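# Switch the deadbolt latch to its longer backset setting

## Task

Change the deadbolt latch so it is set to the longer of its two backsets, with the latch resting on the bench afterwards. Release it and pull the grippers away at the end; the result only counts if the latch stays in that state without the robot holding it.

## Robot and tools

Robot: two arms, left_arm and right_arm, each with six revolute joints and a parallel gripper. Names are labels, not image sides. A reference page (a manual image for the deadbolt latch) can be viewed with show_instructions; it takes no arguments, moves nothing and returns no camera images.

Frame: one shared scene frame in metres. Origin sits on the table surface midway between the arms; +z is up, +x reaches out over the table, and left_arm is mounted on the +y side. Each result gives each gripper's end_effector_position (metres) and end_effector_quat_wxyz in this frame; the reported hand position can be somewhat off, more so when the arm is stretched far. On the gripper, fingers point along its own +z and open/close along its own y; the reported point lies between the pads, roughly 1 cm short of the fingertips.

Tool execute_actions takes "actions", a list holding zero or one item, plus optional "pictures" (boolean). Forms: empty list {"actions": []} just reports state (with pictures). A motion item {"rows": [...], "steps": n} with n from 7 to 15 (default 15), each step lasting 1/30 s. A wait item {"steps": n} with n up to 300 and no rows; it sends no command and returns once n steps have passed since the previous result, counting your reply time. Rows: between 1 and 15 rows; row k is applied on step k, and the final row repeats if the rows run out before the steps. Each row is exactly 14 numbers covering both arms even when one stays still: left_arm waist, shoulder, elbow, wrist pitch, wrist yaw, wrist roll, gripper opening, then the same seven for right_arm. The six joint values are absolute target angles in radians (the same values the Joint positions block prints), not offsets. Stated ranges per arm: waist -2.618 to 3.054, shoulder 0.000 to 3.142, elbow 0.000 to 3.142, wrist pitch -1.571 to 1.571, wrist yaw -1.571 to 1.571, wrist roll -2.094 to 2.094. True ends may differ by up to 0.036 rad either way. A call is rejected (nothing sent) if a target exceeds a range end by more than 0.036 rad and is also further out than that joint's latest reading. Targets beyond the real end are clipped, and the result may note "joint sent to its limit" (possibly about an earlier action still running); absence of that note doesn't prove room remains. The gripper value is an absolute command on a -1 (closed) to +1 (fully open) scale.

Motion limits: each step, a joint's target is held within a fixed lead of its measured angle: 0.202 rad waist, 0.258 shoulder, 0.238 elbow, 0.573 wrist pitch, 0.522 wrist yaw and wrist roll. If the targets would place the gripper over 70 mm from where it is measured, all joints of that arm are pulled back proportionally. Friction can leave a joint up to about 0.031 rad short, and commanded changes smaller than that may not move it. Between calls the arms keep heading for the last row sent, until everything has nearly stopped or a step is HELD; after that only a new action moves them further. Fingers still in motion keep going.

Timing: each result is produced 7 steps before its action finishes; those steps run during your next reply, and the next action starts after them.

Result lines: the state line (left_arm: ... | right_arm: ...) with poses; Joint positions and Joint velocities per arm (six angles in rad, then gripper opening in metres from 0.093 fully open to 0.000 closed). grip_measured is the gripper motor on the -1..+1 scale; pads meet near -0.94 and each millimetre of object width adds about 0.0208; each gripper may be offset up to about 0.02. The opening in metres equals that reading converted, floored at 0, with about 1 mm error; on a rigid flat object held firmly it settles up to about 12 mm below the true width. Grip force rises the further your command is below the object's width reading, capped near 50 to 62 N per pad (less on thin parts under about 5 mm); keep sending the same closing value to keep a hold. "joint command not followed" means a clearance check altered or blocked joint targets on some steps; HELD marks steps where your row was not (fully) sent. MOTOR HOT appears from 75 °C; at 90 °C that arm halts 10 s, and at 100 °C it goes limp and drops; these show as OVER-TEMPERATURE FAULT. Holding loads heats motors, even while you think.

Cameras: cam_head_left, cam_head_right, cam_high, cam_low, cam_left_wrist, cam_right_wrist, each 672x504, with calibration (K, distortion, T_world_to_cam) given up front; images come only with an empty action list or pictures: true. zoom_image takes "camera" (one of those names) and "region" [x0, y0, x1, y1] in pixels of that camera's last full image, origin top-left, at most 504 by 504, returning a closer view.

finished_scene takes "scene" (integer, current scene number), ends it irreversibly and reports success. Answering without a tool call ends everything.

Avoid: pushing anything off the table, drops, slips, slamming or pressing hard, and letting the arms collide or squeeze each other. Loose objects may get a brief external nudge. Move smoothly, release the latch, and back away before finishing.

Each tool is called after "Request:" as name(argument=value, ...), one argument or row to a line, values as JSON.

## Session

Request:
show_instructions(
)

Request:
execute_actions(
  actions=[],
)

Reference images for this scene: deadbolt latch manual.

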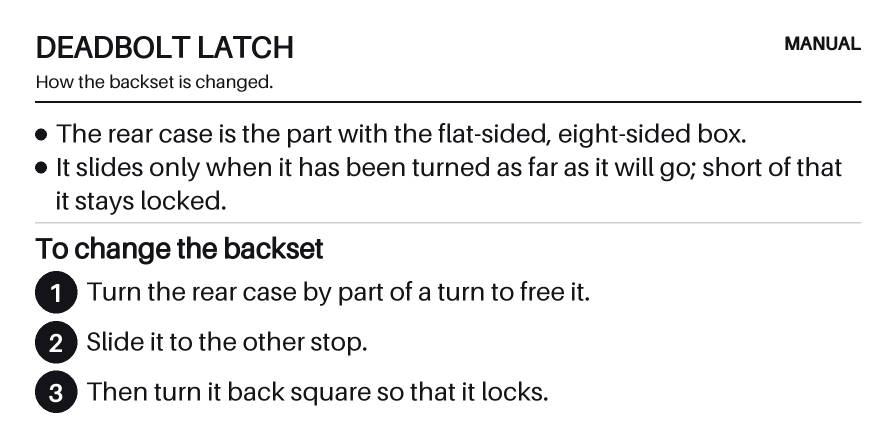

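Scene clock: 0.00 s of 4900.00 s.
left_arm: end_effector_position=(+0.3466, +0.6958, +0.1560) grip_measured=-0.922 end_effector_quat_wxyz=(+0.332, -0.063, +0.733, +0.590) | right_arm: end_effector_position=(+0.1572, +0.2609, +0.3611) grip_measured=+1.000 end_effector_quat_wxyz=(+0.553, +0.113, +0.643, +0.518)
Joint positions: left_arm=[ 0.667  1.944  0.895  0.952 -0.558  0.921  0.001] | right_arm=[1.557 1.88  1.452 0.679 0.937 0.723 0.093]
Joint velocities: left_arm=[ 0.012 -0.012  0.007  0.11  -0.007 -0.081 -0.   ] | right_arm=[-0.012 -0.022  0.012  0.037 -0.066  0.007  0.   ]
camera_calibration (this result's frames):
cam_left_wrist: T_world_to_cam=[[0.490922, -0.29666, -0.819139, 0.167684], [-0.869806, -0.113658, -0.480125, 0.492588], [0.0493319, 0.948196, -0.313834, -0.54498], [0, 0, 0, 1]] pos_world=[0.373021, 0.622479, 0.202827]
cam_right_wrist: T_world_to_cam=[[0.429106, -0.447102, -0.784836, 0.329759], [-0.664197, 0.432665, -0.609626, 0.250669], [0.612136, 0.78288, -0.111305, -0.177264], [0, 0, 0, 1]] pos_world=[0.133502, 0.177757, 0.391891]

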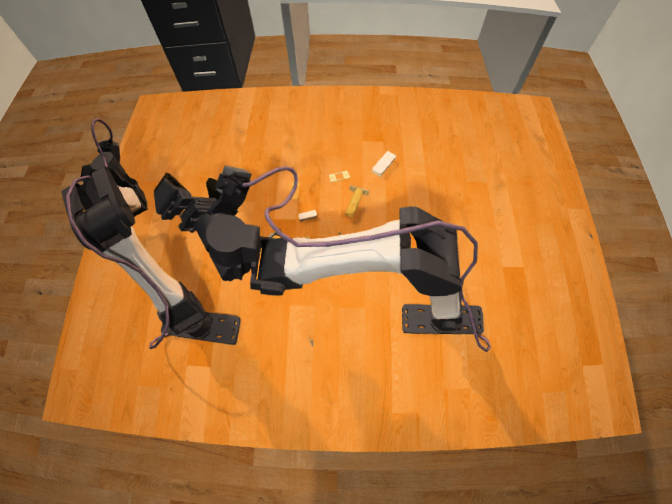

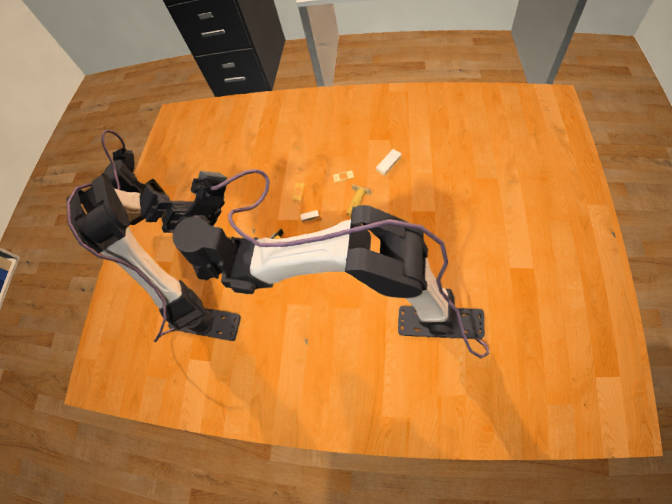

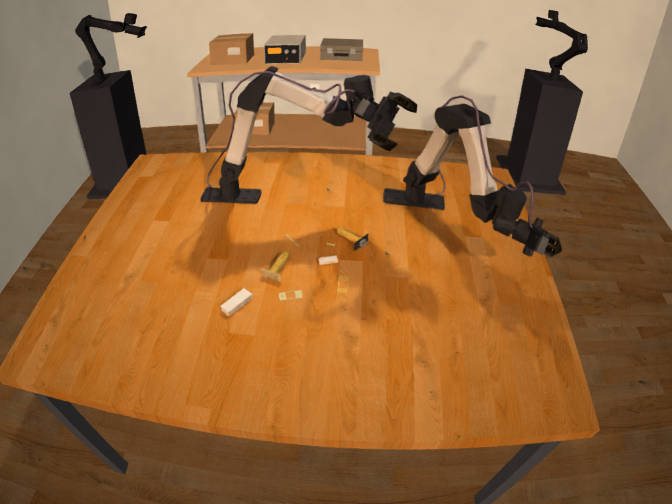

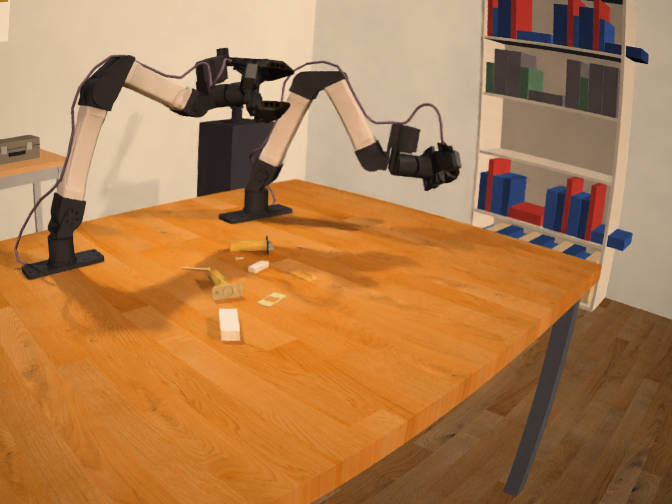

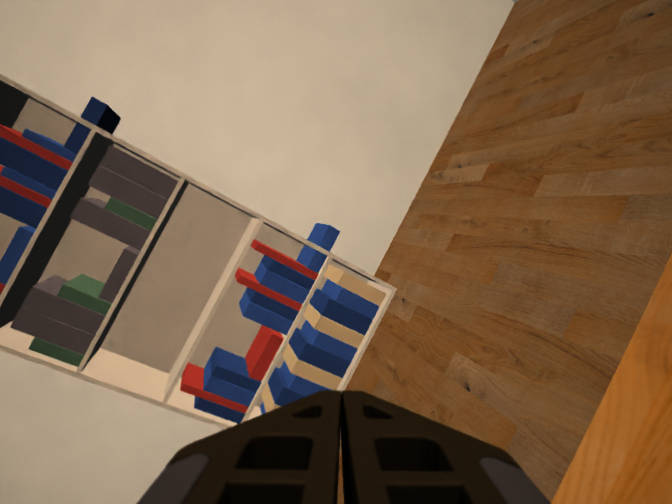

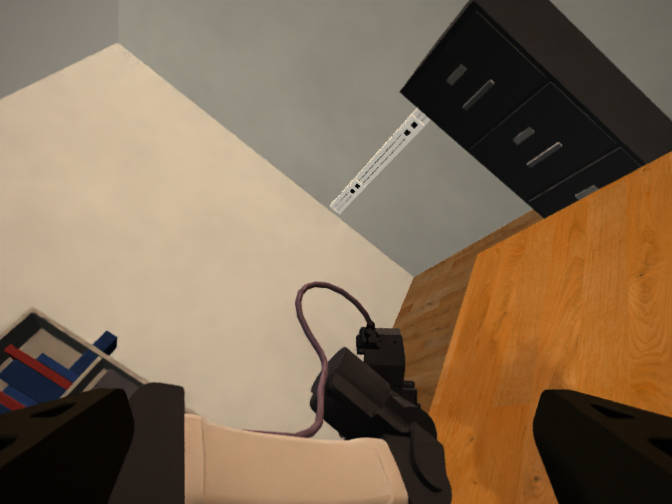

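Request:
execute_actions(
  actions=[
    {"rows":[[0.667,1.944,0.895,0.952,-0.558,0.921,0.2,0.51,1.88,1.6,0,0.9,0.83,1]]},
  ],
)

Request:
execute_actions(
  actions=[
    {"steps":15},
  ],
)

Request:
execute_actions(
  actions=[
    {"rows":[[0,1.2,0.3,0.9,0,0,0.2,0.51,2.126,1.784,-1.23,0,0.83,1]]},
  ],
)

Request:
execute_actions(
  actions=[
    {"steps":40},
  ],
  pictures=true,
)

Scene clock: 0.80 s of 4900.00 s.
left_arm: end_effector_position=(+0.3466, +0.6958, +0.1560) grip_measured=+0.199 end_effector_quat_wxyz=(+0.332, -0.063, +0.733, +0.590) | right_arm: end_effector_position=(+0.3047, +0.2035, +0.3273) grip_measured=+1.000 end_effector_quat_wxyz=(+0.597, +0.144, +0.712, +0.340)
Joint positions: left_arm=[ 0.667  1.944  0.895  0.952 -0.558  0.921  0.055] | right_arm=[1.252 1.882 1.557 0.233 0.905 0.789 0.093]
Joint velocities: left_arm=[-0.002 -0.002  0.007 -0.007 -0.066 -0.051 -0.   ] | right_arm=[-1.429 -0.002  0.012 -0.989 -0.022  0.139  0.   ]
Steps of this call (steps 1 to 16: nothing new was sent; steps 17 to 24: the first 8 steps of this action). Readings (joint positions):
17: left_arm=[0.667 1.944 0.895 0.952 -0.558 0.921] | right_arm=[1.545 1.880 1.470 0.619 0.931 0.735]
18: left_arm=[0.667 1.944 0.895 0.952 -0.558 0.921] | right_arm=[1.521 1.882 1.497 0.537 0.921 0.747]
20: left_arm=[0.667 1.944 0.895 0.952 -0.558 0.921] | right_arm=[1.444 1.882 1.534 0.406 0.911 0.765]
24: the state above

Scene clock: 1.30 s of 4900.00 s.
left_arm: end_effector_position=(+0.3466, +0.6958, +0.1560) grip_measured=+0.199 end_effector_quat_wxyz=(+0.332, -0.063, +0.733, +0.590) | right_arm: end_effector_position=(+0.5268, -0.1311, +0.2944) grip_measured=+1.000 end_effector_quat_wxyz=(+0.640, +0.382, +0.666, +0.043)
Joint positions: left_arm=[ 0.667  1.944  0.895  0.952 -0.558  0.921  0.055] | right_arm=[0.496 1.882 1.566 0.024 0.903 0.82  0.093]
Joint velocities: left_arm=[ 0.007 -0.002 -0.017 -0.007  0.037 -0.051 -0.001] | right_arm=[-0.789  0.007  0.09  -0.081  0.095  0.139  0.   ]
Kept back: nothing.
Steps of this call (steps 1 to 7: the last 7 steps of your previous action; steps 8 to 15: the robot went on to your last target). Readings (joint positions):
1: left_arm=[0.667 1.944 0.895 0.952 -0.558 0.921] | right_arm=[1.201 1.882 1.558 0.201 0.904 0.794]
2: left_arm=[0.667 1.944 0.895 0.952 -0.558 0.921] | right_arm=[1.149 1.882 1.558 0.174 0.904 0.797]
4: left_arm=[0.667 1.944 0.895 0.952 -0.558 0.921] | right_arm=[1.045 1.882 1.558 0.129 0.902 0.803]
8: left_arm=[0.667 1.944 0.895 0.952 -0.558 0.921] | right_arm=[0.834 1.882 1.558 0.074 0.901 0.811]
15: the state above

Scene clock: 1.57 s of 4900.00 s.
left_arm: end_effector_position=(+0.3793, +0.5190, +0.1732) grip_measured=+0.199 end_effector_quat_wxyz=(+0.575, -0.018, +0.742, +0.345) | right_arm: end_effector_position=(+0.5433, -0.0792, +0.1821) grip_measured=+1.000 end_effector_quat_wxyz=(+0.467, +0.268, +0.841, +0.055)
Joint positions: left_arm=[ 0.402  1.6    0.568  0.927 -0.246  0.49   0.055] | right_arm=[ 0.479  2.056  1.723 -0.366  0.52   0.822  0.093]
Joint velocities: left_arm=[-1.346 -1.624 -1.385 -0.037  0.916 -1.722  0.   ] | right_arm=[ 0.144  0.54   0.159 -1.795 -1.766 -0.051  0.   ]
Steps of this call (steps 1 to 8: the first 8 steps of this action). Readings (joint positions):
1: left_arm=[0.660 1.927 0.877 0.947 -0.524 0.879] | right_arm=[0.475 1.895 1.591 -0.021 0.873 0.822]
2: left_arm=[0.642 1.891 0.835 0.939 -0.480 0.827] | right_arm=[0.464 1.919 1.631 -0.066 0.830 0.822]
4: left_arm=[0.576 1.804 0.748 0.930 -0.393 0.722] | right_arm=[0.462 1.969 1.683 -0.151 0.737 0.822]
8: the state above

Scene clock: 2.90 s of 4900.00 s.
left_arm: end_effector_position=(+0.3414, +0.3146, +0.2135) grip_measured=+0.199 end_effector_quat_wxyz=(+0.715, +0.026, +0.698, -0.023) | right_arm: end_effector_position=(+0.3613, -0.0643, +0.0594) grip_measured=+1.000 end_effector_quat_wxyz=(-0.006, +0.172, +0.985, -0.010)
Joint positions: left_arm=[ 0.003  1.206  0.318  0.912 -0.012  0.006  0.055] | right_arm=[ 0.506  2.134  1.755 -1.213  0.009  0.824  0.093]
Joint velocities: left_arm=[ 0.017 -0.002 -0.002  0.022 -0.022  0.007  0.001] | right_arm=[-0.012 -0.002  0.007 -0.022 -0.081 -0.007  0.   ]
Kept back: nothing.
Steps of this call (steps 1 to 7: the last 7 steps of your previous action; steps 8 to 40: the robot went on to your last target). Readings (joint positions):
1: left_arm=[0.353 1.542 0.519 0.927 -0.216 0.429] | right_arm=[0.483 2.074 1.728 -0.432 0.457 0.822]
2: left_arm=[0.302 1.481 0.470 0.926 -0.189 0.373] | right_arm=[0.488 2.090 1.731 -0.503 0.395 0.822]
4: left_arm=[0.189 1.355 0.385 0.917 -0.141 0.272] | right_arm=[0.495 2.115 1.736 -0.663 0.284 0.822]
8: left_arm=[0.009 1.211 0.325 0.918 -0.046 0.119] | right_arm=[0.505 2.134 1.739 -0.987 0.124 0.823]
40: the state above
camera_calibration (this result's frames):
cam_left_wrist: T_world_to_cam=[[-0.0677742, -0.997697, 0.00263521, 0.340165], [-0.400632, 0.024796, -0.915904, 0.361698], [0.913729, -0.0631304, -0.40139, -0.12351], [0, 0, 0, 1]] pos_world=[0.280817, 0.322616, 0.280809]
cam_right_wrist: T_world_to_cam=[[-0.328582, -0.94418, 0.0236374, 0.0537502], [-0.85658, 0.308453, 0.413675, 0.343765], [-0.397875, 0.115679, -0.910118, 0.288202], [0, 0, 0, 1]] pos_world=[0.426792, -0.0886245, 0.11882]

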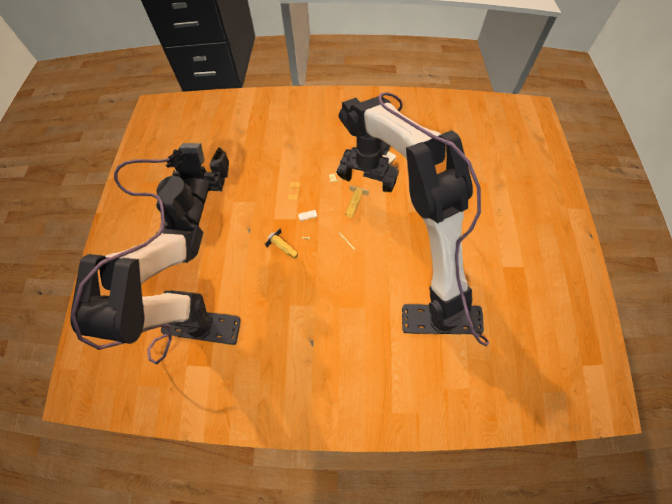

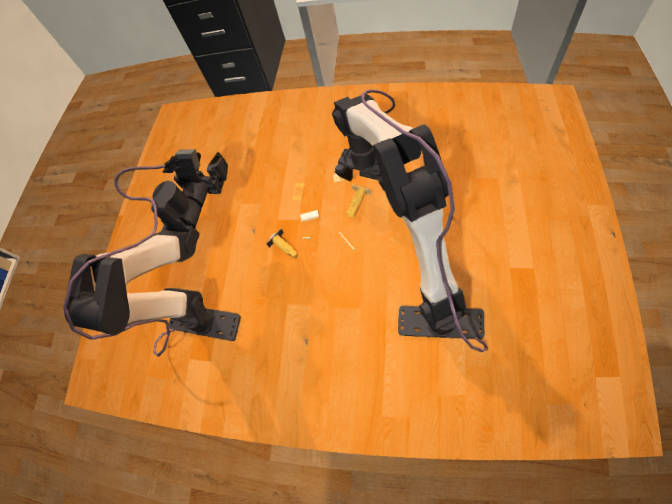

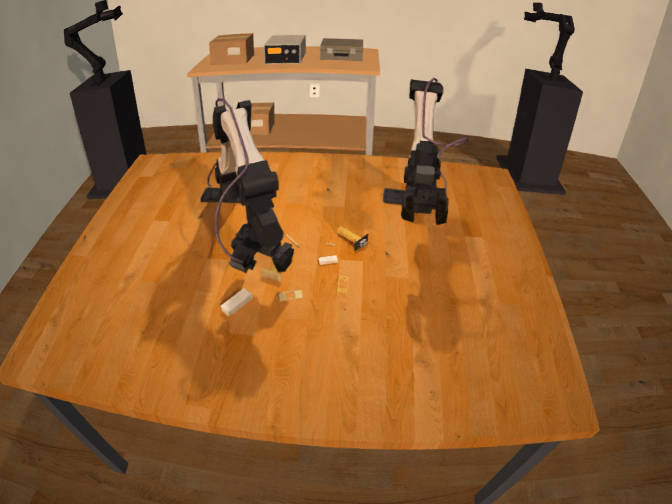

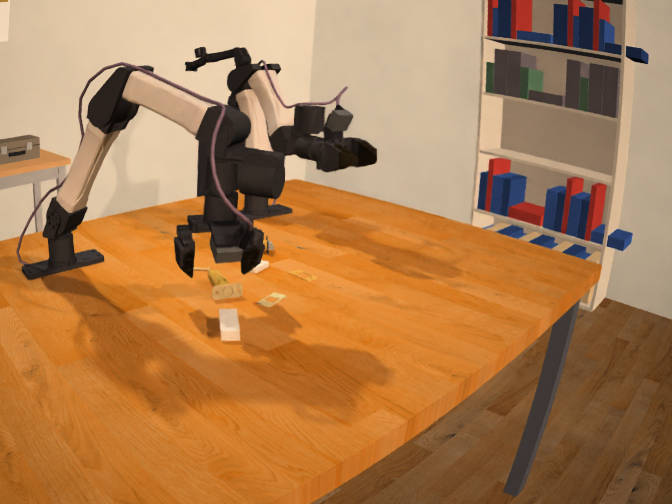

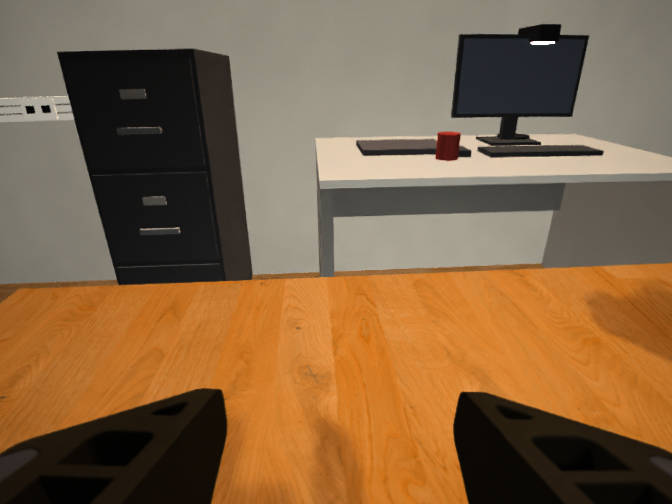

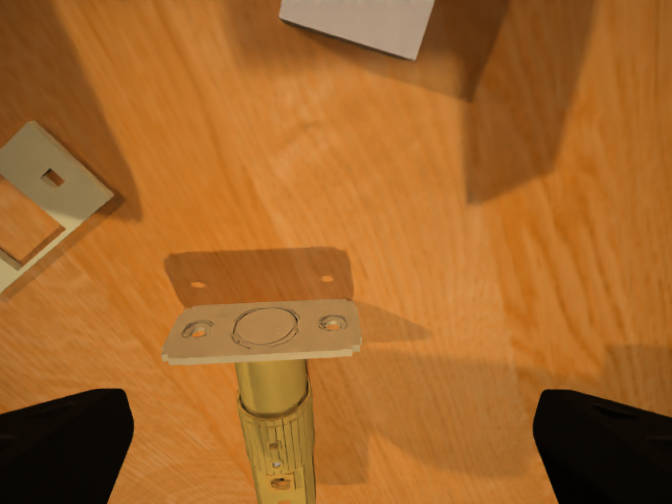

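Request:
execute_actions(
  actions=[
    {"rows":[[0,1.2,0.3,0.9,0,0,0.2,0.543,2.15,1.76,-1.16,0,0.8,1]]},
  ],
)

Request:
execute_actions(
  actions=[
    {"rows":[[0,1.2,0.3,0.9,0,0,0.2,0.543,2.182,1.68,-1.06,0,0.8,1]]},
  ],
)

Request:
execute_actions(
  actions=[
    {"steps":15},
  ],
  pictures=true,
)

Scene clock: 3.53 s of 4900.00 s.
left_arm: end_effector_position=(+0.3414, +0.3146, +0.2135) grip_measured=+0.199 end_effector_quat_wxyz=(+0.715, +0.026, +0.698, -0.023) | right_arm: end_effector_position=(+0.3609, -0.0479, +0.0593) grip_measured=+1.000 end_effector_quat_wxyz=(+0.005, +0.148, +0.989, +0.000)
Joint positions: left_arm=[ 0.003  1.206  0.318  0.912 -0.012  0.005  0.055] | right_arm=[ 0.54   2.134  1.755 -1.183  0.006  0.809  0.093]
Joint velocities: left_arm=[-0.027  0.007  0.002  0.022  0.007 -0.11  -0.001] | right_arm=[-0.002 -0.017 -0.002  0.037  0.007  0.007  0.   ]
Steps of this call (steps 1 to 11: the robot went on to your last target; steps 12 to 19: the first 8 steps of this action). Readings (joint positions):
12: left_arm=[0.003 1.206 0.318 0.912 -0.012 0.006] | right_arm=[0.508 2.134 1.755 -1.211 0.009 0.822]
13: left_arm=[0.003 1.206 0.318 0.912 -0.012 0.006] | right_arm=[0.512 2.134 1.755 -1.205 0.009 0.819]
15: left_arm=[0.003 1.206 0.318 0.912 -0.012 0.005] | right_arm=[0.525 2.134 1.755 -1.194 0.009 0.814]
19: the state above

Scene clock: 4.03 s of 4900.00 s.
left_arm: end_effector_position=(+0.3414, +0.3146, +0.2135) grip_measured=+0.199 end_effector_quat_wxyz=(+0.715, +0.026, +0.698, -0.023) | right_arm: end_effector_position=(+0.3604, -0.0482, +0.0240) grip_measured=+1.000 end_effector_quat_wxyz=(-0.005, +0.146, +0.989, -0.008)
Joint positions: left_arm=[ 0.003  1.206  0.318  0.912 -0.012  0.005  0.055] | right_arm=[ 0.54   2.186  1.694 -1.097  0.006  0.806  0.093]
Joint velocities: left_arm=[ 0.017 -0.007 -0.002 -0.037  0.051  0.007  0.001] | right_arm=[ 0.002  0.081 -0.056  0.022 -0.066  0.007  0.   ]
Steps of this call (steps 1 to 7: the last 7 steps of your previous action; steps 8 to 15: the first 8 steps of this action). Readings (joint positions):
8: left_arm=[0.003 1.206 0.318 0.912 -0.012 0.005] | right_arm=[0.540 2.136 1.747 -1.164 0.006 0.806]
9: left_arm=[0.003 1.206 0.318 0.912 -0.012 0.005] | right_arm=[0.540 2.139 1.734 -1.143 0.006 0.806]
11: left_arm=[0.003 1.206 0.318 0.912 -0.012 0.005] | right_arm=[0.540 2.157 1.714 -1.117 0.006 0.806]
15: the state above

Scene clock: 4.53 s of 4900.00 s.
left_arm: end_effector_position=(+0.3414, +0.3146, +0.2135) grip_measured=+0.199 end_effector_quat_wxyz=(+0.715, +0.026, +0.698, -0.023) | right_arm: end_effector_position=(+0.3639, -0.0462, +0.0233) grip_measured=+1.000 end_effector_quat_wxyz=(+0.002, +0.146, +0.989, -0.003)
Joint positions: left_arm=[ 0.003  1.206  0.318  0.912 -0.012  0.005  0.055] | right_arm=[ 0.54   2.187  1.694 -1.078  0.006  0.806  0.093]
Joint velocities: left_arm=[-0.007  0.007  0.007 -0.051  0.007 -0.007 -0.   ] | right_arm=[ 0.002  0.002 -0.017 -0.037 -0.007 -0.022  0.   ]
Kept back: nothing.
Steps of this call (steps 1 to 7: the last 7 steps of your previous action; steps 8 to 15: the robot went on to your last target). Readings (joint positions):
1: left_arm=[0.003 1.206 0.318 0.912 -0.012 0.005] | right_arm=[0.540 2.187 1.694 -1.094 0.006 0.806]
2: left_arm=[0.003 1.206 0.318 0.912 -0.012 0.005] | right_arm=[0.540 2.187 1.694 -1.092 0.006 0.806]
4: left_arm=[0.003 1.206 0.318 0.912 -0.012 0.005] | right_arm=[0.540 2.187 1.694 -1.086 0.006 0.806]
8: left_arm=[0.003 1.206 0.318 0.912 -0.012 0.005] | right_arm=[0.540 2.187 1.694 -1.081 0.006 0.806]
15: the state above
camera_calibration (this result's frames):
cam_left_wrist: T_world_to_cam=[[-0.0677831, -0.997696, 0.00301658, 0.340086], [-0.400655, 0.0244511, -0.915902, 0.361815], [0.913718, -0.0632913, -0.40139, -0.123455], [0, 0, 0, 1]] pos_world=[0.280818, 0.322642, 0.280807]
cam_right_wrist: T_world_to_cam=[[-0.277991, -0.960559, 0.00691077, 0.0538401], [-0.878466, 0.25713, 0.402717, 0.361208], [-0.388611, 0.105881, -0.915298, 0.250604], [0, 0, 0, 1]] pos_world=[0.429664, -0.0676953, 0.0835409]

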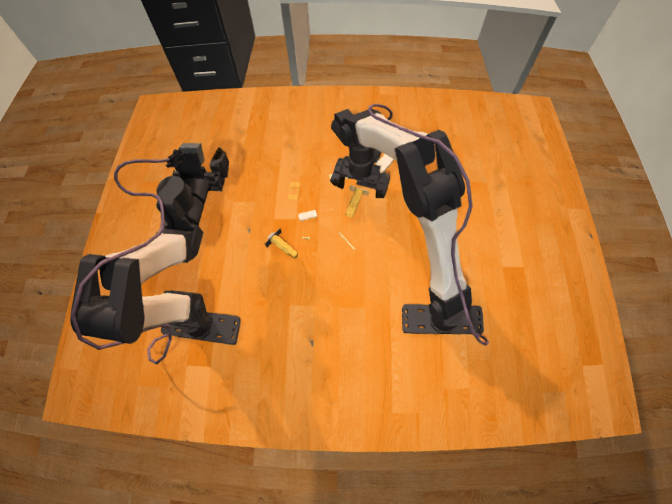

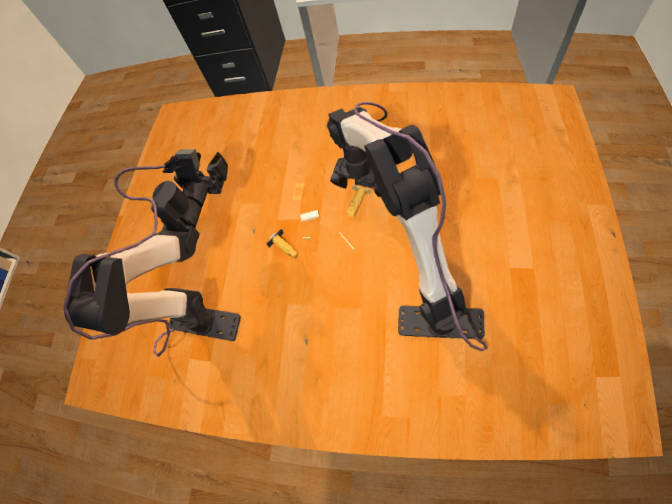

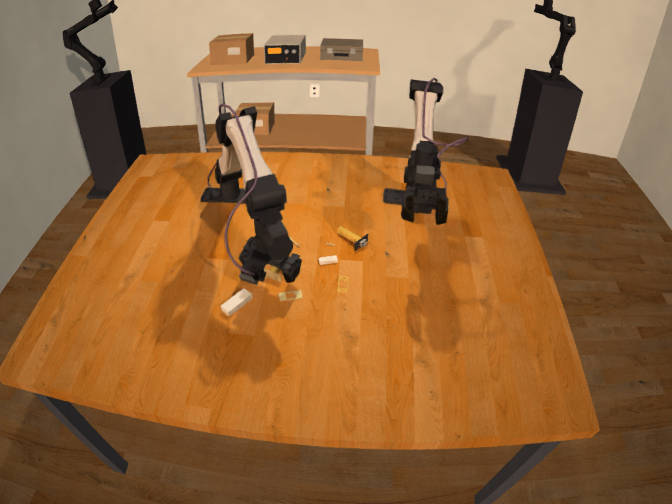

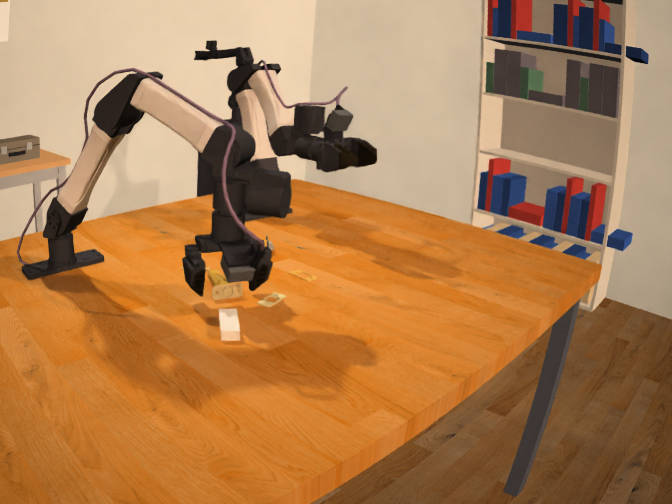

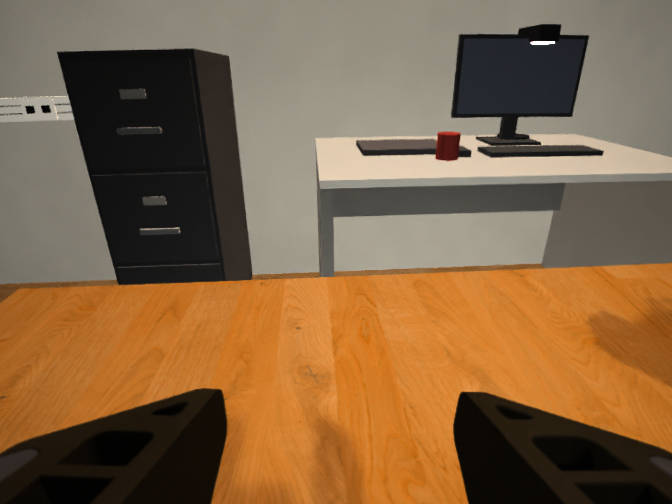

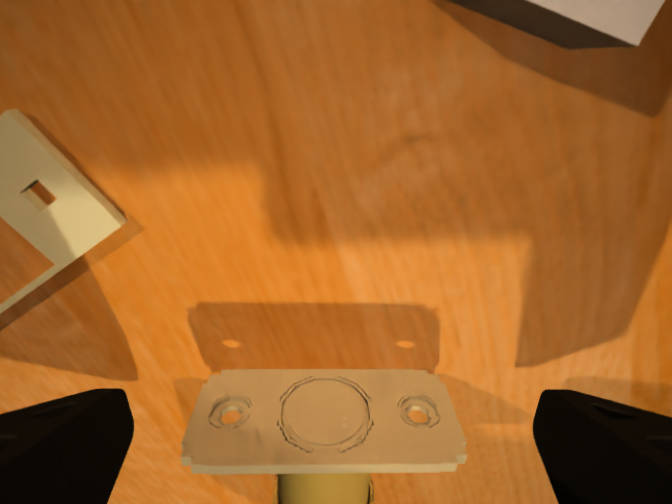

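Request:
execute_actions(
  actions=[
    {"rows":[[0,1.2,0.3,0.9,0,0,0.2,0.543,2.182,1.68,-1.06,0,0.8,-0.1]]},
  ],
)

Request:
execute_actions(
  actions=[
    {"rows":[[-0.8,1.575,0.242,1.36,0,0,0.2,0.58,1.9,1.8,-1.47,0,1.44,-0.1]]},
  ],
)

Request:
execute_actions(
  actions=[
    {"steps":30},
  ],
  pictures=true,
)

Scene clock: 5.07 s of 4900.00 s.
left_arm: end_effector_position=(+0.3414, +0.3146, +0.2135) grip_measured=+0.199 end_effector_quat_wxyz=(+0.715, +0.026, +0.698, -0.023) | right_arm: end_effector_position=(+0.3642, -0.0459, +0.0233) grip_measured=+0.042 end_effector_quat_wxyz=(+0.002, +0.146, +0.989, -0.002)
Joint positions: left_arm=[ 0.003  1.206  0.318  0.912 -0.012  0.005  0.055] | right_arm=[ 0.54   2.187  1.694 -1.077  0.006  0.805  0.047]
Joint velocities: left_arm=[-0.007 -0.002 -0.007 -0.022  0.037 -0.051  0.   ] | right_arm=[-0.007  0.017 -0.002 -0.007 -0.022 -0.066 -0.   ]
Steps of this call (steps 1 to 8: the robot went on to your last target; steps 9 to 16: the first 8 steps of this action). Readings (joint positions):
9: left_arm=[0.003 1.206 0.318 0.912 -0.012 0.005] | right_arm=[0.540 2.187 1.694 -1.078 0.006 0.806]
10: left_arm=[0.003 1.206 0.318 0.912 -0.012 0.005] | right_arm=[0.540 2.187 1.694 -1.078 0.006 0.806]
12: left_arm=[0.003 1.206 0.318 0.912 -0.012 0.005] | right_arm=[0.540 2.187 1.694 -1.077 0.006 0.805]
16: the state above

Scene clock: 5.57 s of 4900.00 s.
left_arm: end_effector_position=(+0.2868, +0.1259, +0.1332) grip_measured=+0.199 end_effector_quat_wxyz=(+0.647, +0.218, +0.704, -0.197) | right_arm: end_effector_position=(+0.3296, -0.0545, +0.1221) grip_measured=+0.042 end_effector_quat_wxyz=(+0.014, +0.335, +0.942, +0.013)
Joint positions: left_arm=[-0.527  1.58   0.252  1.242 -0.015  0.003  0.055] | right_arm=[ 0.565  1.964  1.752 -1.32   0.006  1.221  0.047]
Joint velocities: left_arm=[-2.137  0.002 -0.1    0.388  0.139 -0.022  0.   ] | right_arm=[ 0.129 -0.974  0.462 -0.916  0.051  1.458 -0.001]
Steps of this call (steps 1 to 7: the last 7 steps of your previous action; steps 8 to 15: the first 8 steps of this action). Readings (joint positions):
8: left_arm=[-0.028 1.246 0.306 0.994 -0.031 0.003] | right_arm=[0.541 2.178 1.695 -1.091 0.006 0.846]
9: left_arm=[-0.093 1.320 0.301 1.094 -0.033 0.003] | right_arm=[0.543 2.161 1.695 -1.123 0.006 0.898]
11: left_arm=[-0.231 1.471 0.292 1.190 -0.026 0.003] | right_arm=[0.549 2.102 1.699 -1.190 0.006 1.003]
15: the state above

Scene clock: 6.57 s of 4900.00 s.
left_arm: end_effector_position=(+0.2140, +0.0463, +0.1592) grip_measured=+0.199 end_effector_quat_wxyz=(+0.645, +0.303, +0.630, -0.308) | right_arm: end_effector_position=(+0.3061, -0.0647, +0.1549) grip_measured=+0.042 end_effector_quat_wxyz=(+0.005, +0.429, +0.903, +0.003)
Joint positions: left_arm=[-0.8    1.58   0.251  1.351  0.01   0.003  0.055] | right_arm=[ 0.574  1.897  1.79  -1.453  0.006  1.434  0.047]
Joint velocities: left_arm=[ 0.012  0.002  0.002  0.007  0.022 -0.022 -0.001] | right_arm=[ 0.002 -0.002 -0.002  0.022 -0.022  0.037  0.001]
Kept back: nothing.
Steps of this call (steps 1 to 7: the last 7 steps of your previous action; steps 8 to 30: the robot went on to your last target). Readings (joint positions):
1: left_arm=[-0.602 1.580 0.251 1.256 -0.012 0.003] | right_arm=[0.569 1.934 1.767 -1.346 0.006 1.264]
2: left_arm=[-0.676 1.580 0.251 1.276 -0.011 0.003] | right_arm=[0.572 1.910 1.779 -1.368 0.006 1.298]
4: left_arm=[-0.778 1.580 0.251 1.306 0.007 0.003] | right_arm=[0.574 1.885 1.790 -1.401 0.006 1.348]
8: left_arm=[-0.800 1.580 0.251 1.335 0.010 0.003] | right_arm=[0.574 1.893 1.790 -1.437 0.006 1.399]
30: the state above
All arms were judged still, so your last target was given up. Only a new action makes them travel on or press farther. Fingers that are still opening or closing keep moving.
camera_calibration (this result's frames):
cam_left_wrist: T_world_to_cam=[[-0.779194, -0.626762, 0.00516285, 0.198568], [-0.256357, 0.311166, -0.915127, 0.223283], [0.57196, -0.714385, -0.403133, 0.0577737], [0, 0, 0, 1]] pos_world=[0.178919, 0.0962491, 0.226598]
cam_right_wrist: T_world_to_cam=[[-0.768183, -0.640174, -0.00850167, 0.192235], [-0.589463, 0.702025, 0.399618, 0.202962], [-0.249857, 0.311991, -0.916642, 0.321571], [0, 0, 0, 1]] pos_world=[0.347657, -0.119748, 0.215292]

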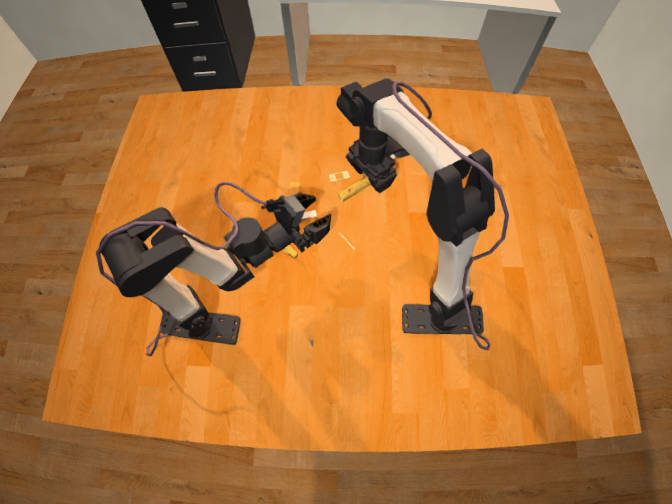

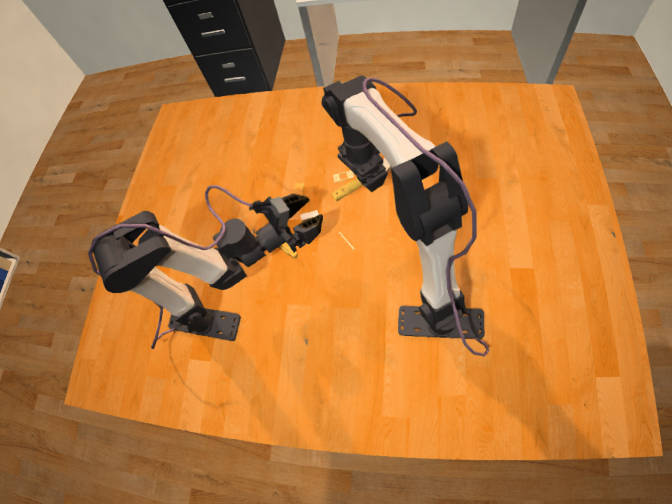

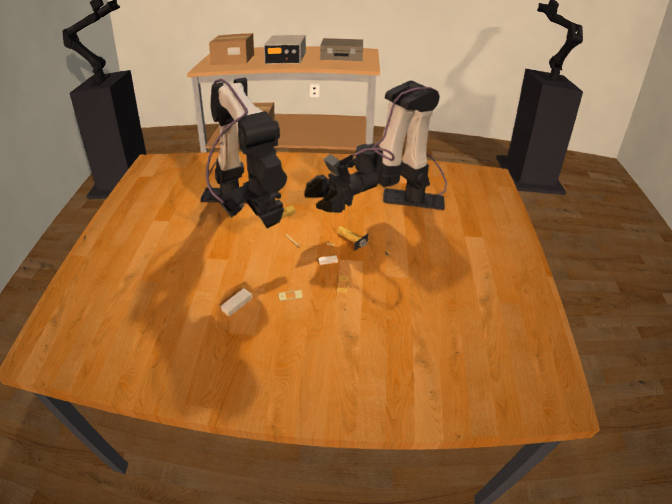

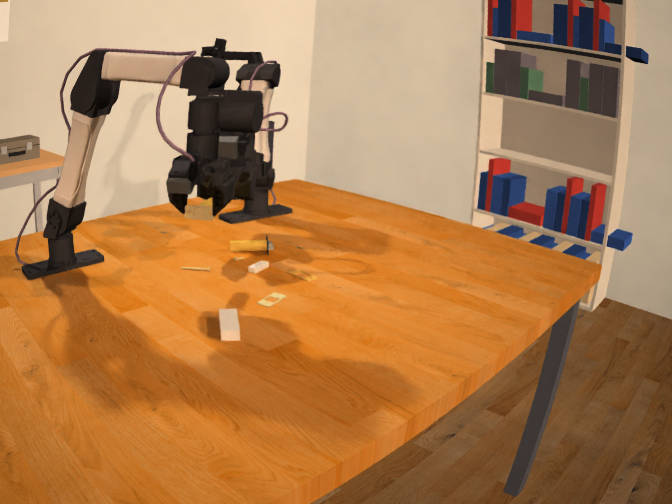

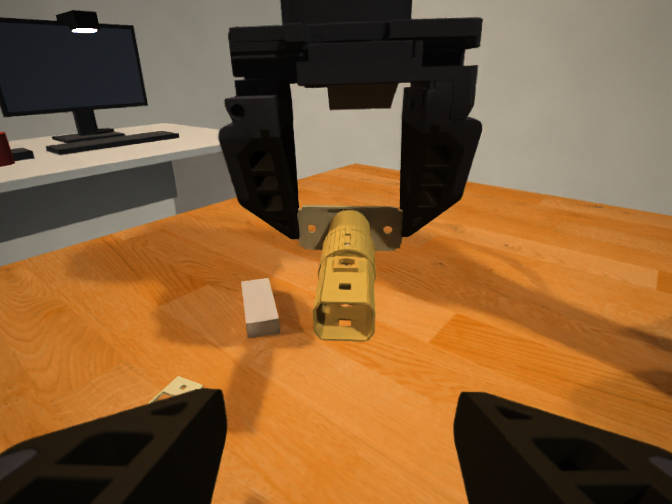

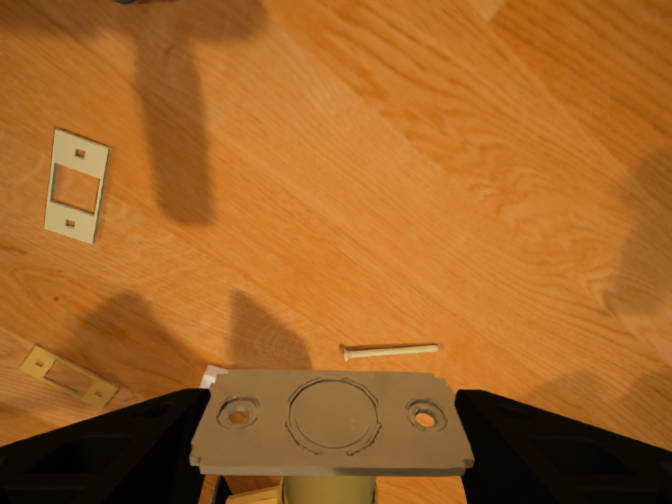

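Request:
execute_actions(
  actions=[
    {"rows":[[-0.817,1.8,0.41,1.45,0,0,0.2,0.58,1.9,1.8,-1.47,0,1.39,-0.1]]},
  ],
)

Request:
execute_actions(
  actions=[
    {"rows":[[-0.817,1.915,0.555,1.415,0,0,0.2,0.58,1.9,1.8,-1.47,0,1.39,-0.1]]},
  ],
)

Request:
execute_actions(
  actions=[
    {"steps":12},
  ],
  pictures=true,
)

Scene clock: 7.23 s of 4900.00 s.
left_arm: end_effector_position=(+0.2380, +0.0127, +0.1472) grip_measured=+0.199 end_effector_quat_wxyz=(+0.645, +0.305, +0.628, -0.311) | right_arm: end_effector_position=(+0.3061, -0.0647, +0.1549) grip_measured=+0.042 end_effector_quat_wxyz=(+0.005, +0.415, +0.910, +0.003)
Joint positions: left_arm=[-0.806  1.791  0.4    1.416  0.01   0.003  0.055] | right_arm=[ 0.574  1.897  1.79  -1.453  0.006  1.403  0.047]
Joint velocities: left_arm=[ 0.002  0.002 -0.012  0.212  0.037  0.007  0.001] | right_arm=[-0.002  0.017 -0.017  0.022  0.037 -0.11  -0.   ]
Steps of this call (steps 1 to 12: nothing new was sent; steps 13 to 20: the first 8 steps of this action). Readings (joint positions):
13: left_arm=[-0.800 1.612 0.271 1.374 0.010 0.003] | right_arm=[0.574 1.897 1.790 -1.453 0.006 1.428]
14: left_arm=[-0.802 1.674 0.320 1.398 0.010 0.003] | right_arm=[0.574 1.897 1.790 -1.453 0.006 1.422]
16: left_arm=[-0.805 1.764 0.390 1.409 0.010 0.003] | right_arm=[0.574 1.897 1.790 -1.453 0.006 1.412]
20: the state above

Scene clock: 7.73 s of 4900.00 s.
left_arm: end_effector_position=(+0.2601, -0.0146, +0.1541) grip_measured=+0.199 end_effector_quat_wxyz=(+0.659, +0.298, +0.613, -0.317) | right_arm: end_effector_position=(+0.3061, -0.0647, +0.1549) grip_measured=+0.042 end_effector_quat_wxyz=(+0.005, +0.412, +0.911, +0.003)
Joint positions: left_arm=[-0.806  1.899  0.544  1.425  0.01   0.003  0.055] | right_arm=[ 0.574  1.897  1.79  -1.453  0.006  1.396  0.047]
Joint velocities: left_arm=[-0.002  0.002 -0.007  0.022 -0.022  0.022  0.001] | right_arm=[-0.012 -0.037 -0.007  0.007 -0.022 -0.037  0.   ]
Steps of this call (steps 1 to 7: the last 7 steps of your previous action; steps 8 to 15: the first 8 steps of this action). Readings (joint positions):
8: left_arm=[-0.806 1.807 0.421 1.439 0.010 0.003] | right_arm=[0.574 1.897 1.790 -1.453 0.006 1.397]
9: left_arm=[-0.806 1.840 0.466 1.438 0.010 0.003] | right_arm=[0.574 1.897 1.790 -1.453 0.006 1.397]
11: left_arm=[-0.806 1.888 0.532 1.431 0.010 0.003] | right_arm=[0.574 1.897 1.790 -1.453 0.006 1.397]
15: the state above

Scene clock: 8.13 s of 4900.00 s.
left_arm: end_effector_position=(+0.2601, -0.0146, +0.1541) grip_measured=+0.199 end_effector_quat_wxyz=(+0.659, +0.298, +0.613, -0.317) | right_arm: end_effector_position=(+0.3061, -0.0647, +0.1549) grip_measured=+0.042 end_effector_quat_wxyz=(+0.005, +0.412, +0.911, +0.003)
Joint positions: left_arm=[-0.806  1.899  0.544  1.425  0.01   0.003  0.055] | right_arm=[ 0.574  1.897  1.79  -1.453  0.006  1.396  0.047]
Joint velocities: left_arm=[-0.017  0.007 -0.012  0.007 -0.051 -0.037 -0.   ] | right_arm=[-0.022 -0.017  0.012 -0.007  0.007  0.007 -0.   ]
Kept back: nothing.
Steps of this call (steps 1 to 7: the last 7 steps of your previous action; steps 8 to 12: the robot went on to your last target). Readings (joint positions):
1: left_arm=[-0.806 1.899 0.544 1.425 0.010 0.003] | right_arm=[0.574 1.897 1.790 -1.453 0.006 1.396]
2: left_arm=[-0.806 1.899 0.544 1.425 0.010 0.003] | right_arm=[0.574 1.897 1.790 -1.453 0.006 1.396]
4: left_arm=[-0.806 1.899 0.544 1.425 0.010 0.003] | right_arm=[0.574 1.897 1.790 -1.453 0.006 1.396]
8: left_arm=[-0.806 1.899 0.544 1.425 0.010 0.003] | right_arm=[0.574 1.897 1.790 -1.453 0.006 1.396]
12: the state above
camera_calibration (this result's frames):
cam_left_wrist: T_world_to_cam=[[-0.783157, -0.621806, 0.00471181, 0.197599], [-0.22605, 0.277631, -0.933714, 0.243809], [0.579281, -0.73231, -0.357988, -0.023311], [0, 0, 0, 1]] pos_world=[0.223368, 0.0381082, 0.218372]
cam_right_wrist: T_world_to_cam=[[-0.743466, -0.668723, -0.00822346, 0.18278], [-0.615566, 0.679457, 0.39927, 0.209547], [-0.261414, 0.301906, -0.916796, 0.324481], [0, 0, 0, 1]] pos_world=[0.349704, -0.118112, 0.21532]

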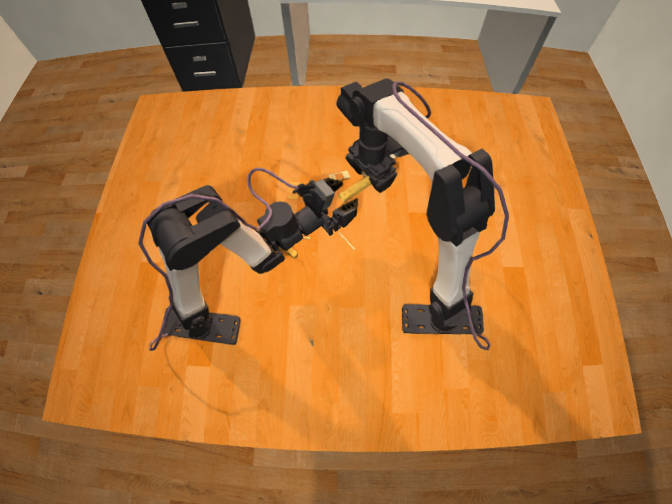

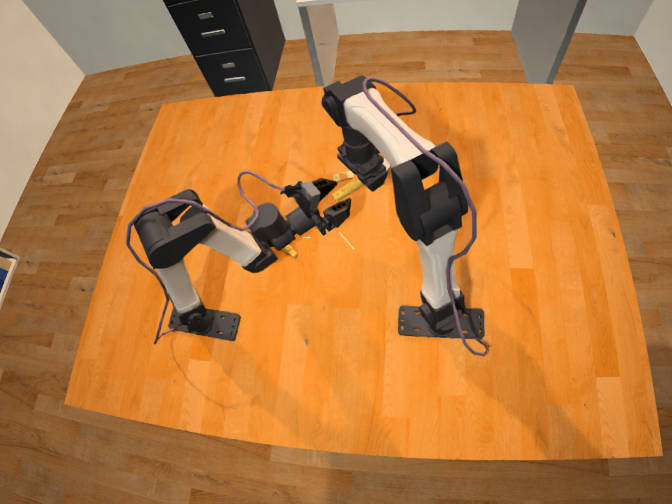

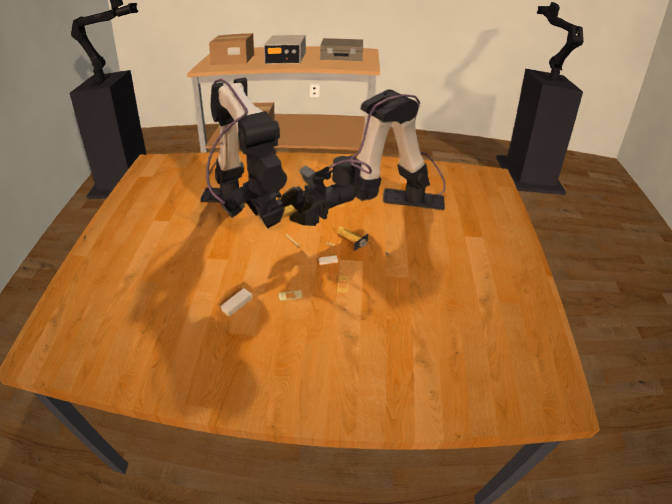

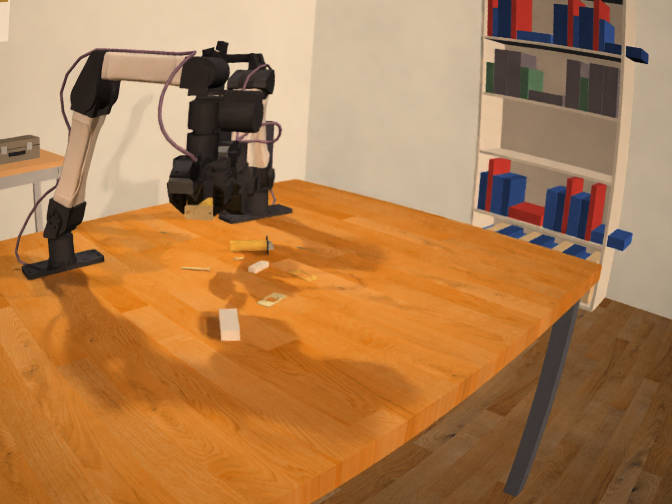

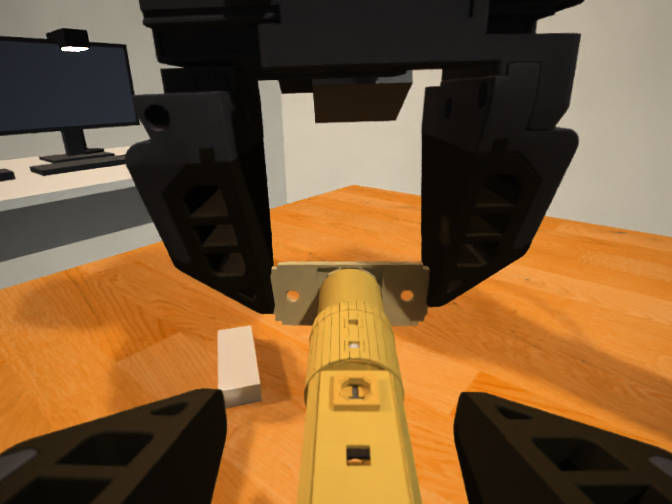

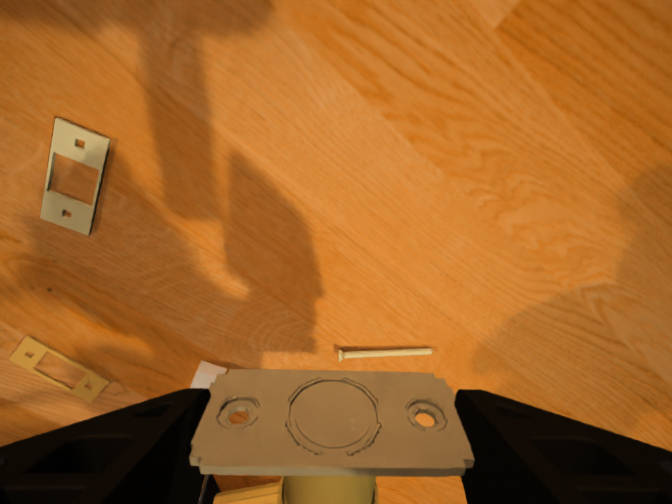

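Good as before.

Request:
execute_actions(
  actions=[
    {"rows":[[-0.823,1.915,0.555,1.415,0,0,-0.7,0.58,1.9,1.8,-1.47,0,1.39,-0.1]]},
  ],
)

Request:
execute_actions(
  actions=[
    {"rows":[[-0.823,1.915,0.555,1.415,0,0.18,-0.7,0.58,1.9,1.8,-1.47,0,1.39,-0.1]]},
  ],
)

Scene clock: 8.60 s of 4900.00 s.
left_arm: end_effector_position=(+0.2579, -0.0164, +0.1541) grip_measured=-0.652 end_effector_quat_wxyz=(+0.658, +0.299, +0.612, -0.319) | right_arm: end_effector_position=(+0.3059, -0.0648, +0.1549) grip_measured=+0.042 end_effector_quat_wxyz=(+0.005, +0.412, +0.911, +0.003)
Joint positions: left_arm=[-0.813  1.899  0.544  1.425  0.01   0.002  0.014] | right_arm=[ 0.574  1.897  1.79  -1.454  0.006  1.396  0.047]
Joint velocities: left_arm=[-0.022 -0.007 -0.012  0.037  0.007 -0.125  0.   ] | right_arm=[ 0.012  0.002 -0.002  0.022  0.007  0.037 -0.   ]
Steps of this call (steps 1 to 6: the robot went on to your last target; steps 7 to 14: the first 8 steps of this action). Readings (joint positions):
7: left_arm=[-0.807 1.899 0.544 1.425 0.010 0.003] | right_arm=[0.574 1.897 1.790 -1.453 0.006 1.396]
8: left_arm=[-0.808 1.899 0.544 1.425 0.010 0.003] | right_arm=[0.574 1.897 1.790 -1.453 0.006 1.396]
10: left_arm=[-0.812 1.899 0.544 1.425 0.010 0.003] | right_arm=[0.574 1.897 1.790 -1.453 0.006 1.396]
14: the state above

Scene clock: 9.10 s of 4900.00 s.
left_arm: end_effector_position=(+0.2579, -0.0163, +0.1541) grip_measured=-0.652 end_effector_quat_wxyz=(+0.679, +0.341, +0.590, -0.272) | right_arm: end_effector_position=(+0.3059, -0.0648, +0.1549) grip_measured=+0.042 end_effector_quat_wxyz=(+0.005, +0.412, +0.911, +0.003)
Joint positions: left_arm=[-0.813  1.899  0.544  1.425  0.009  0.142  0.014] | right_arm=[ 0.574  1.897  1.79  -1.454  0.006  1.396  0.047]
Joint velocities: left_arm=[ 0.007  0.007 -0.007 -0.037 -0.022  0.198  0.   ] | right_arm=[ 0.017  0.012 -0.002  0.051  0.022  0.066  0.001]
Steps of this call (steps 1 to 7: the last 7 steps of your previous action; steps 8 to 15: the first 8 steps of this action). Readings (joint positions):
8: left_arm=[-0.813 1.899 0.544 1.425 0.009 0.029] | right_arm=[0.574 1.897 1.790 -1.454 0.006 1.396]
9: left_arm=[-0.813 1.899 0.544 1.425 0.009 0.057] | right_arm=[0.574 1.897 1.790 -1.454 0.006 1.396]
11: left_arm=[-0.813 1.899 0.544 1.425 0.009 0.098] | right_arm=[0.574 1.897 1.790 -1.454 0.006 1.396]
15: the state above

Request:
execute_actions(
  actions=[
    {"rows":[[-0.823,1.915,0.555,1.415,0,0.5,-0.7,0.58,1.9,1.8,-1.47,0,1.39,-0.1]]},
  ],
)

Request:
execute_actions(
  actions=[
    {"rows":[[-0.823,1.915,0.555,1.415,0,0.7,-0.7,0.58,1.9,1.8,-1.47,0,1.39,-0.1]]},
  ],
)

Scene clock: 9.60 s of 4900.00 s.
left_arm: end_effector_position=(+0.2573, -0.0168, +0.1541) grip_measured=-0.652 end_effector_quat_wxyz=(+0.711, +0.425, +0.533, -0.171) | right_arm: end_effector_position=(+0.3060, -0.0647, +0.1549) grip_measured=+0.042 end_effector_quat_wxyz=(+0.005, +0.412, +0.911, +0.003)
Joint positions: left_arm=[-0.814  1.899  0.544  1.425  0.01   0.436  0.014] | right_arm=[ 0.574  1.897  1.79  -1.454  0.006  1.396  0.047]
Joint velocities: left_arm=[-0.002 -0.007 -0.007  0.007  0.007  0.403 -0.001] | right_arm=[ 0.007 -0.032 -0.007  0.007 -0.022 -0.037 -0.   ]
Steps of this call (steps 1 to 7: the last 7 steps of your previous action; steps 8 to 15: the first 8 steps of this action). Readings (joint positions):
8: left_arm=[-0.813 1.899 0.544 1.425 0.010 0.217] | right_arm=[0.574 1.897 1.790 -1.454 0.006 1.396]
9: left_arm=[-0.813 1.899 0.544 1.425 0.010 0.273] | right_arm=[0.574 1.897 1.790 -1.454 0.006 1.396]
11: left_arm=[-0.814 1.899 0.544 1.425 0.010 0.353] | right_arm=[0.574 1.897 1.790 -1.454 0.006 1.396]
15: the state above

Scene clock: 10.10 s of 4900.00 s.
left_arm: end_effector_position=(+0.2569, -0.0172, +0.1540) grip_measured=-0.652 end_effector_quat_wxyz=(+0.726, +0.481, +0.483, -0.092) | right_arm: end_effector_position=(+0.3060, -0.0647, +0.1549) grip_measured=+0.042 end_effector_quat_wxyz=(+0.005, +0.412, +0.911, +0.003)
Joint positions: left_arm=[-0.815  1.899  0.544  1.425  0.01   0.656  0.014] | right_arm=[ 0.574  1.897  1.79  -1.454  0.006  1.396  0.047]
Joint velocities: left_arm=[-0.017  0.012 -0.007  0.066 -0.022  0.256  0.001] | right_arm=[ 0.002  0.007 -0.007 -0.022 -0.037  0.051 -0.001]
Steps of this call (steps 1 to 7: the last 7 steps of your previous action; steps 8 to 15: the first 8 steps of this action). Readings (joint positions):
8: left_arm=[-0.814 1.899 0.544 1.425 0.010 0.515] | right_arm=[0.574 1.897 1.790 -1.454 0.006 1.396]
9: left_arm=[-0.814 1.899 0.544 1.425 0.010 0.551] | right_arm=[0.574 1.897 1.790 -1.454 0.006 1.396]
11: left_arm=[-0.815 1.899 0.544 1.425 0.010 0.603] | right_arm=[0.574 1.897 1.790 -1.454 0.006 1.396]
15: the state above


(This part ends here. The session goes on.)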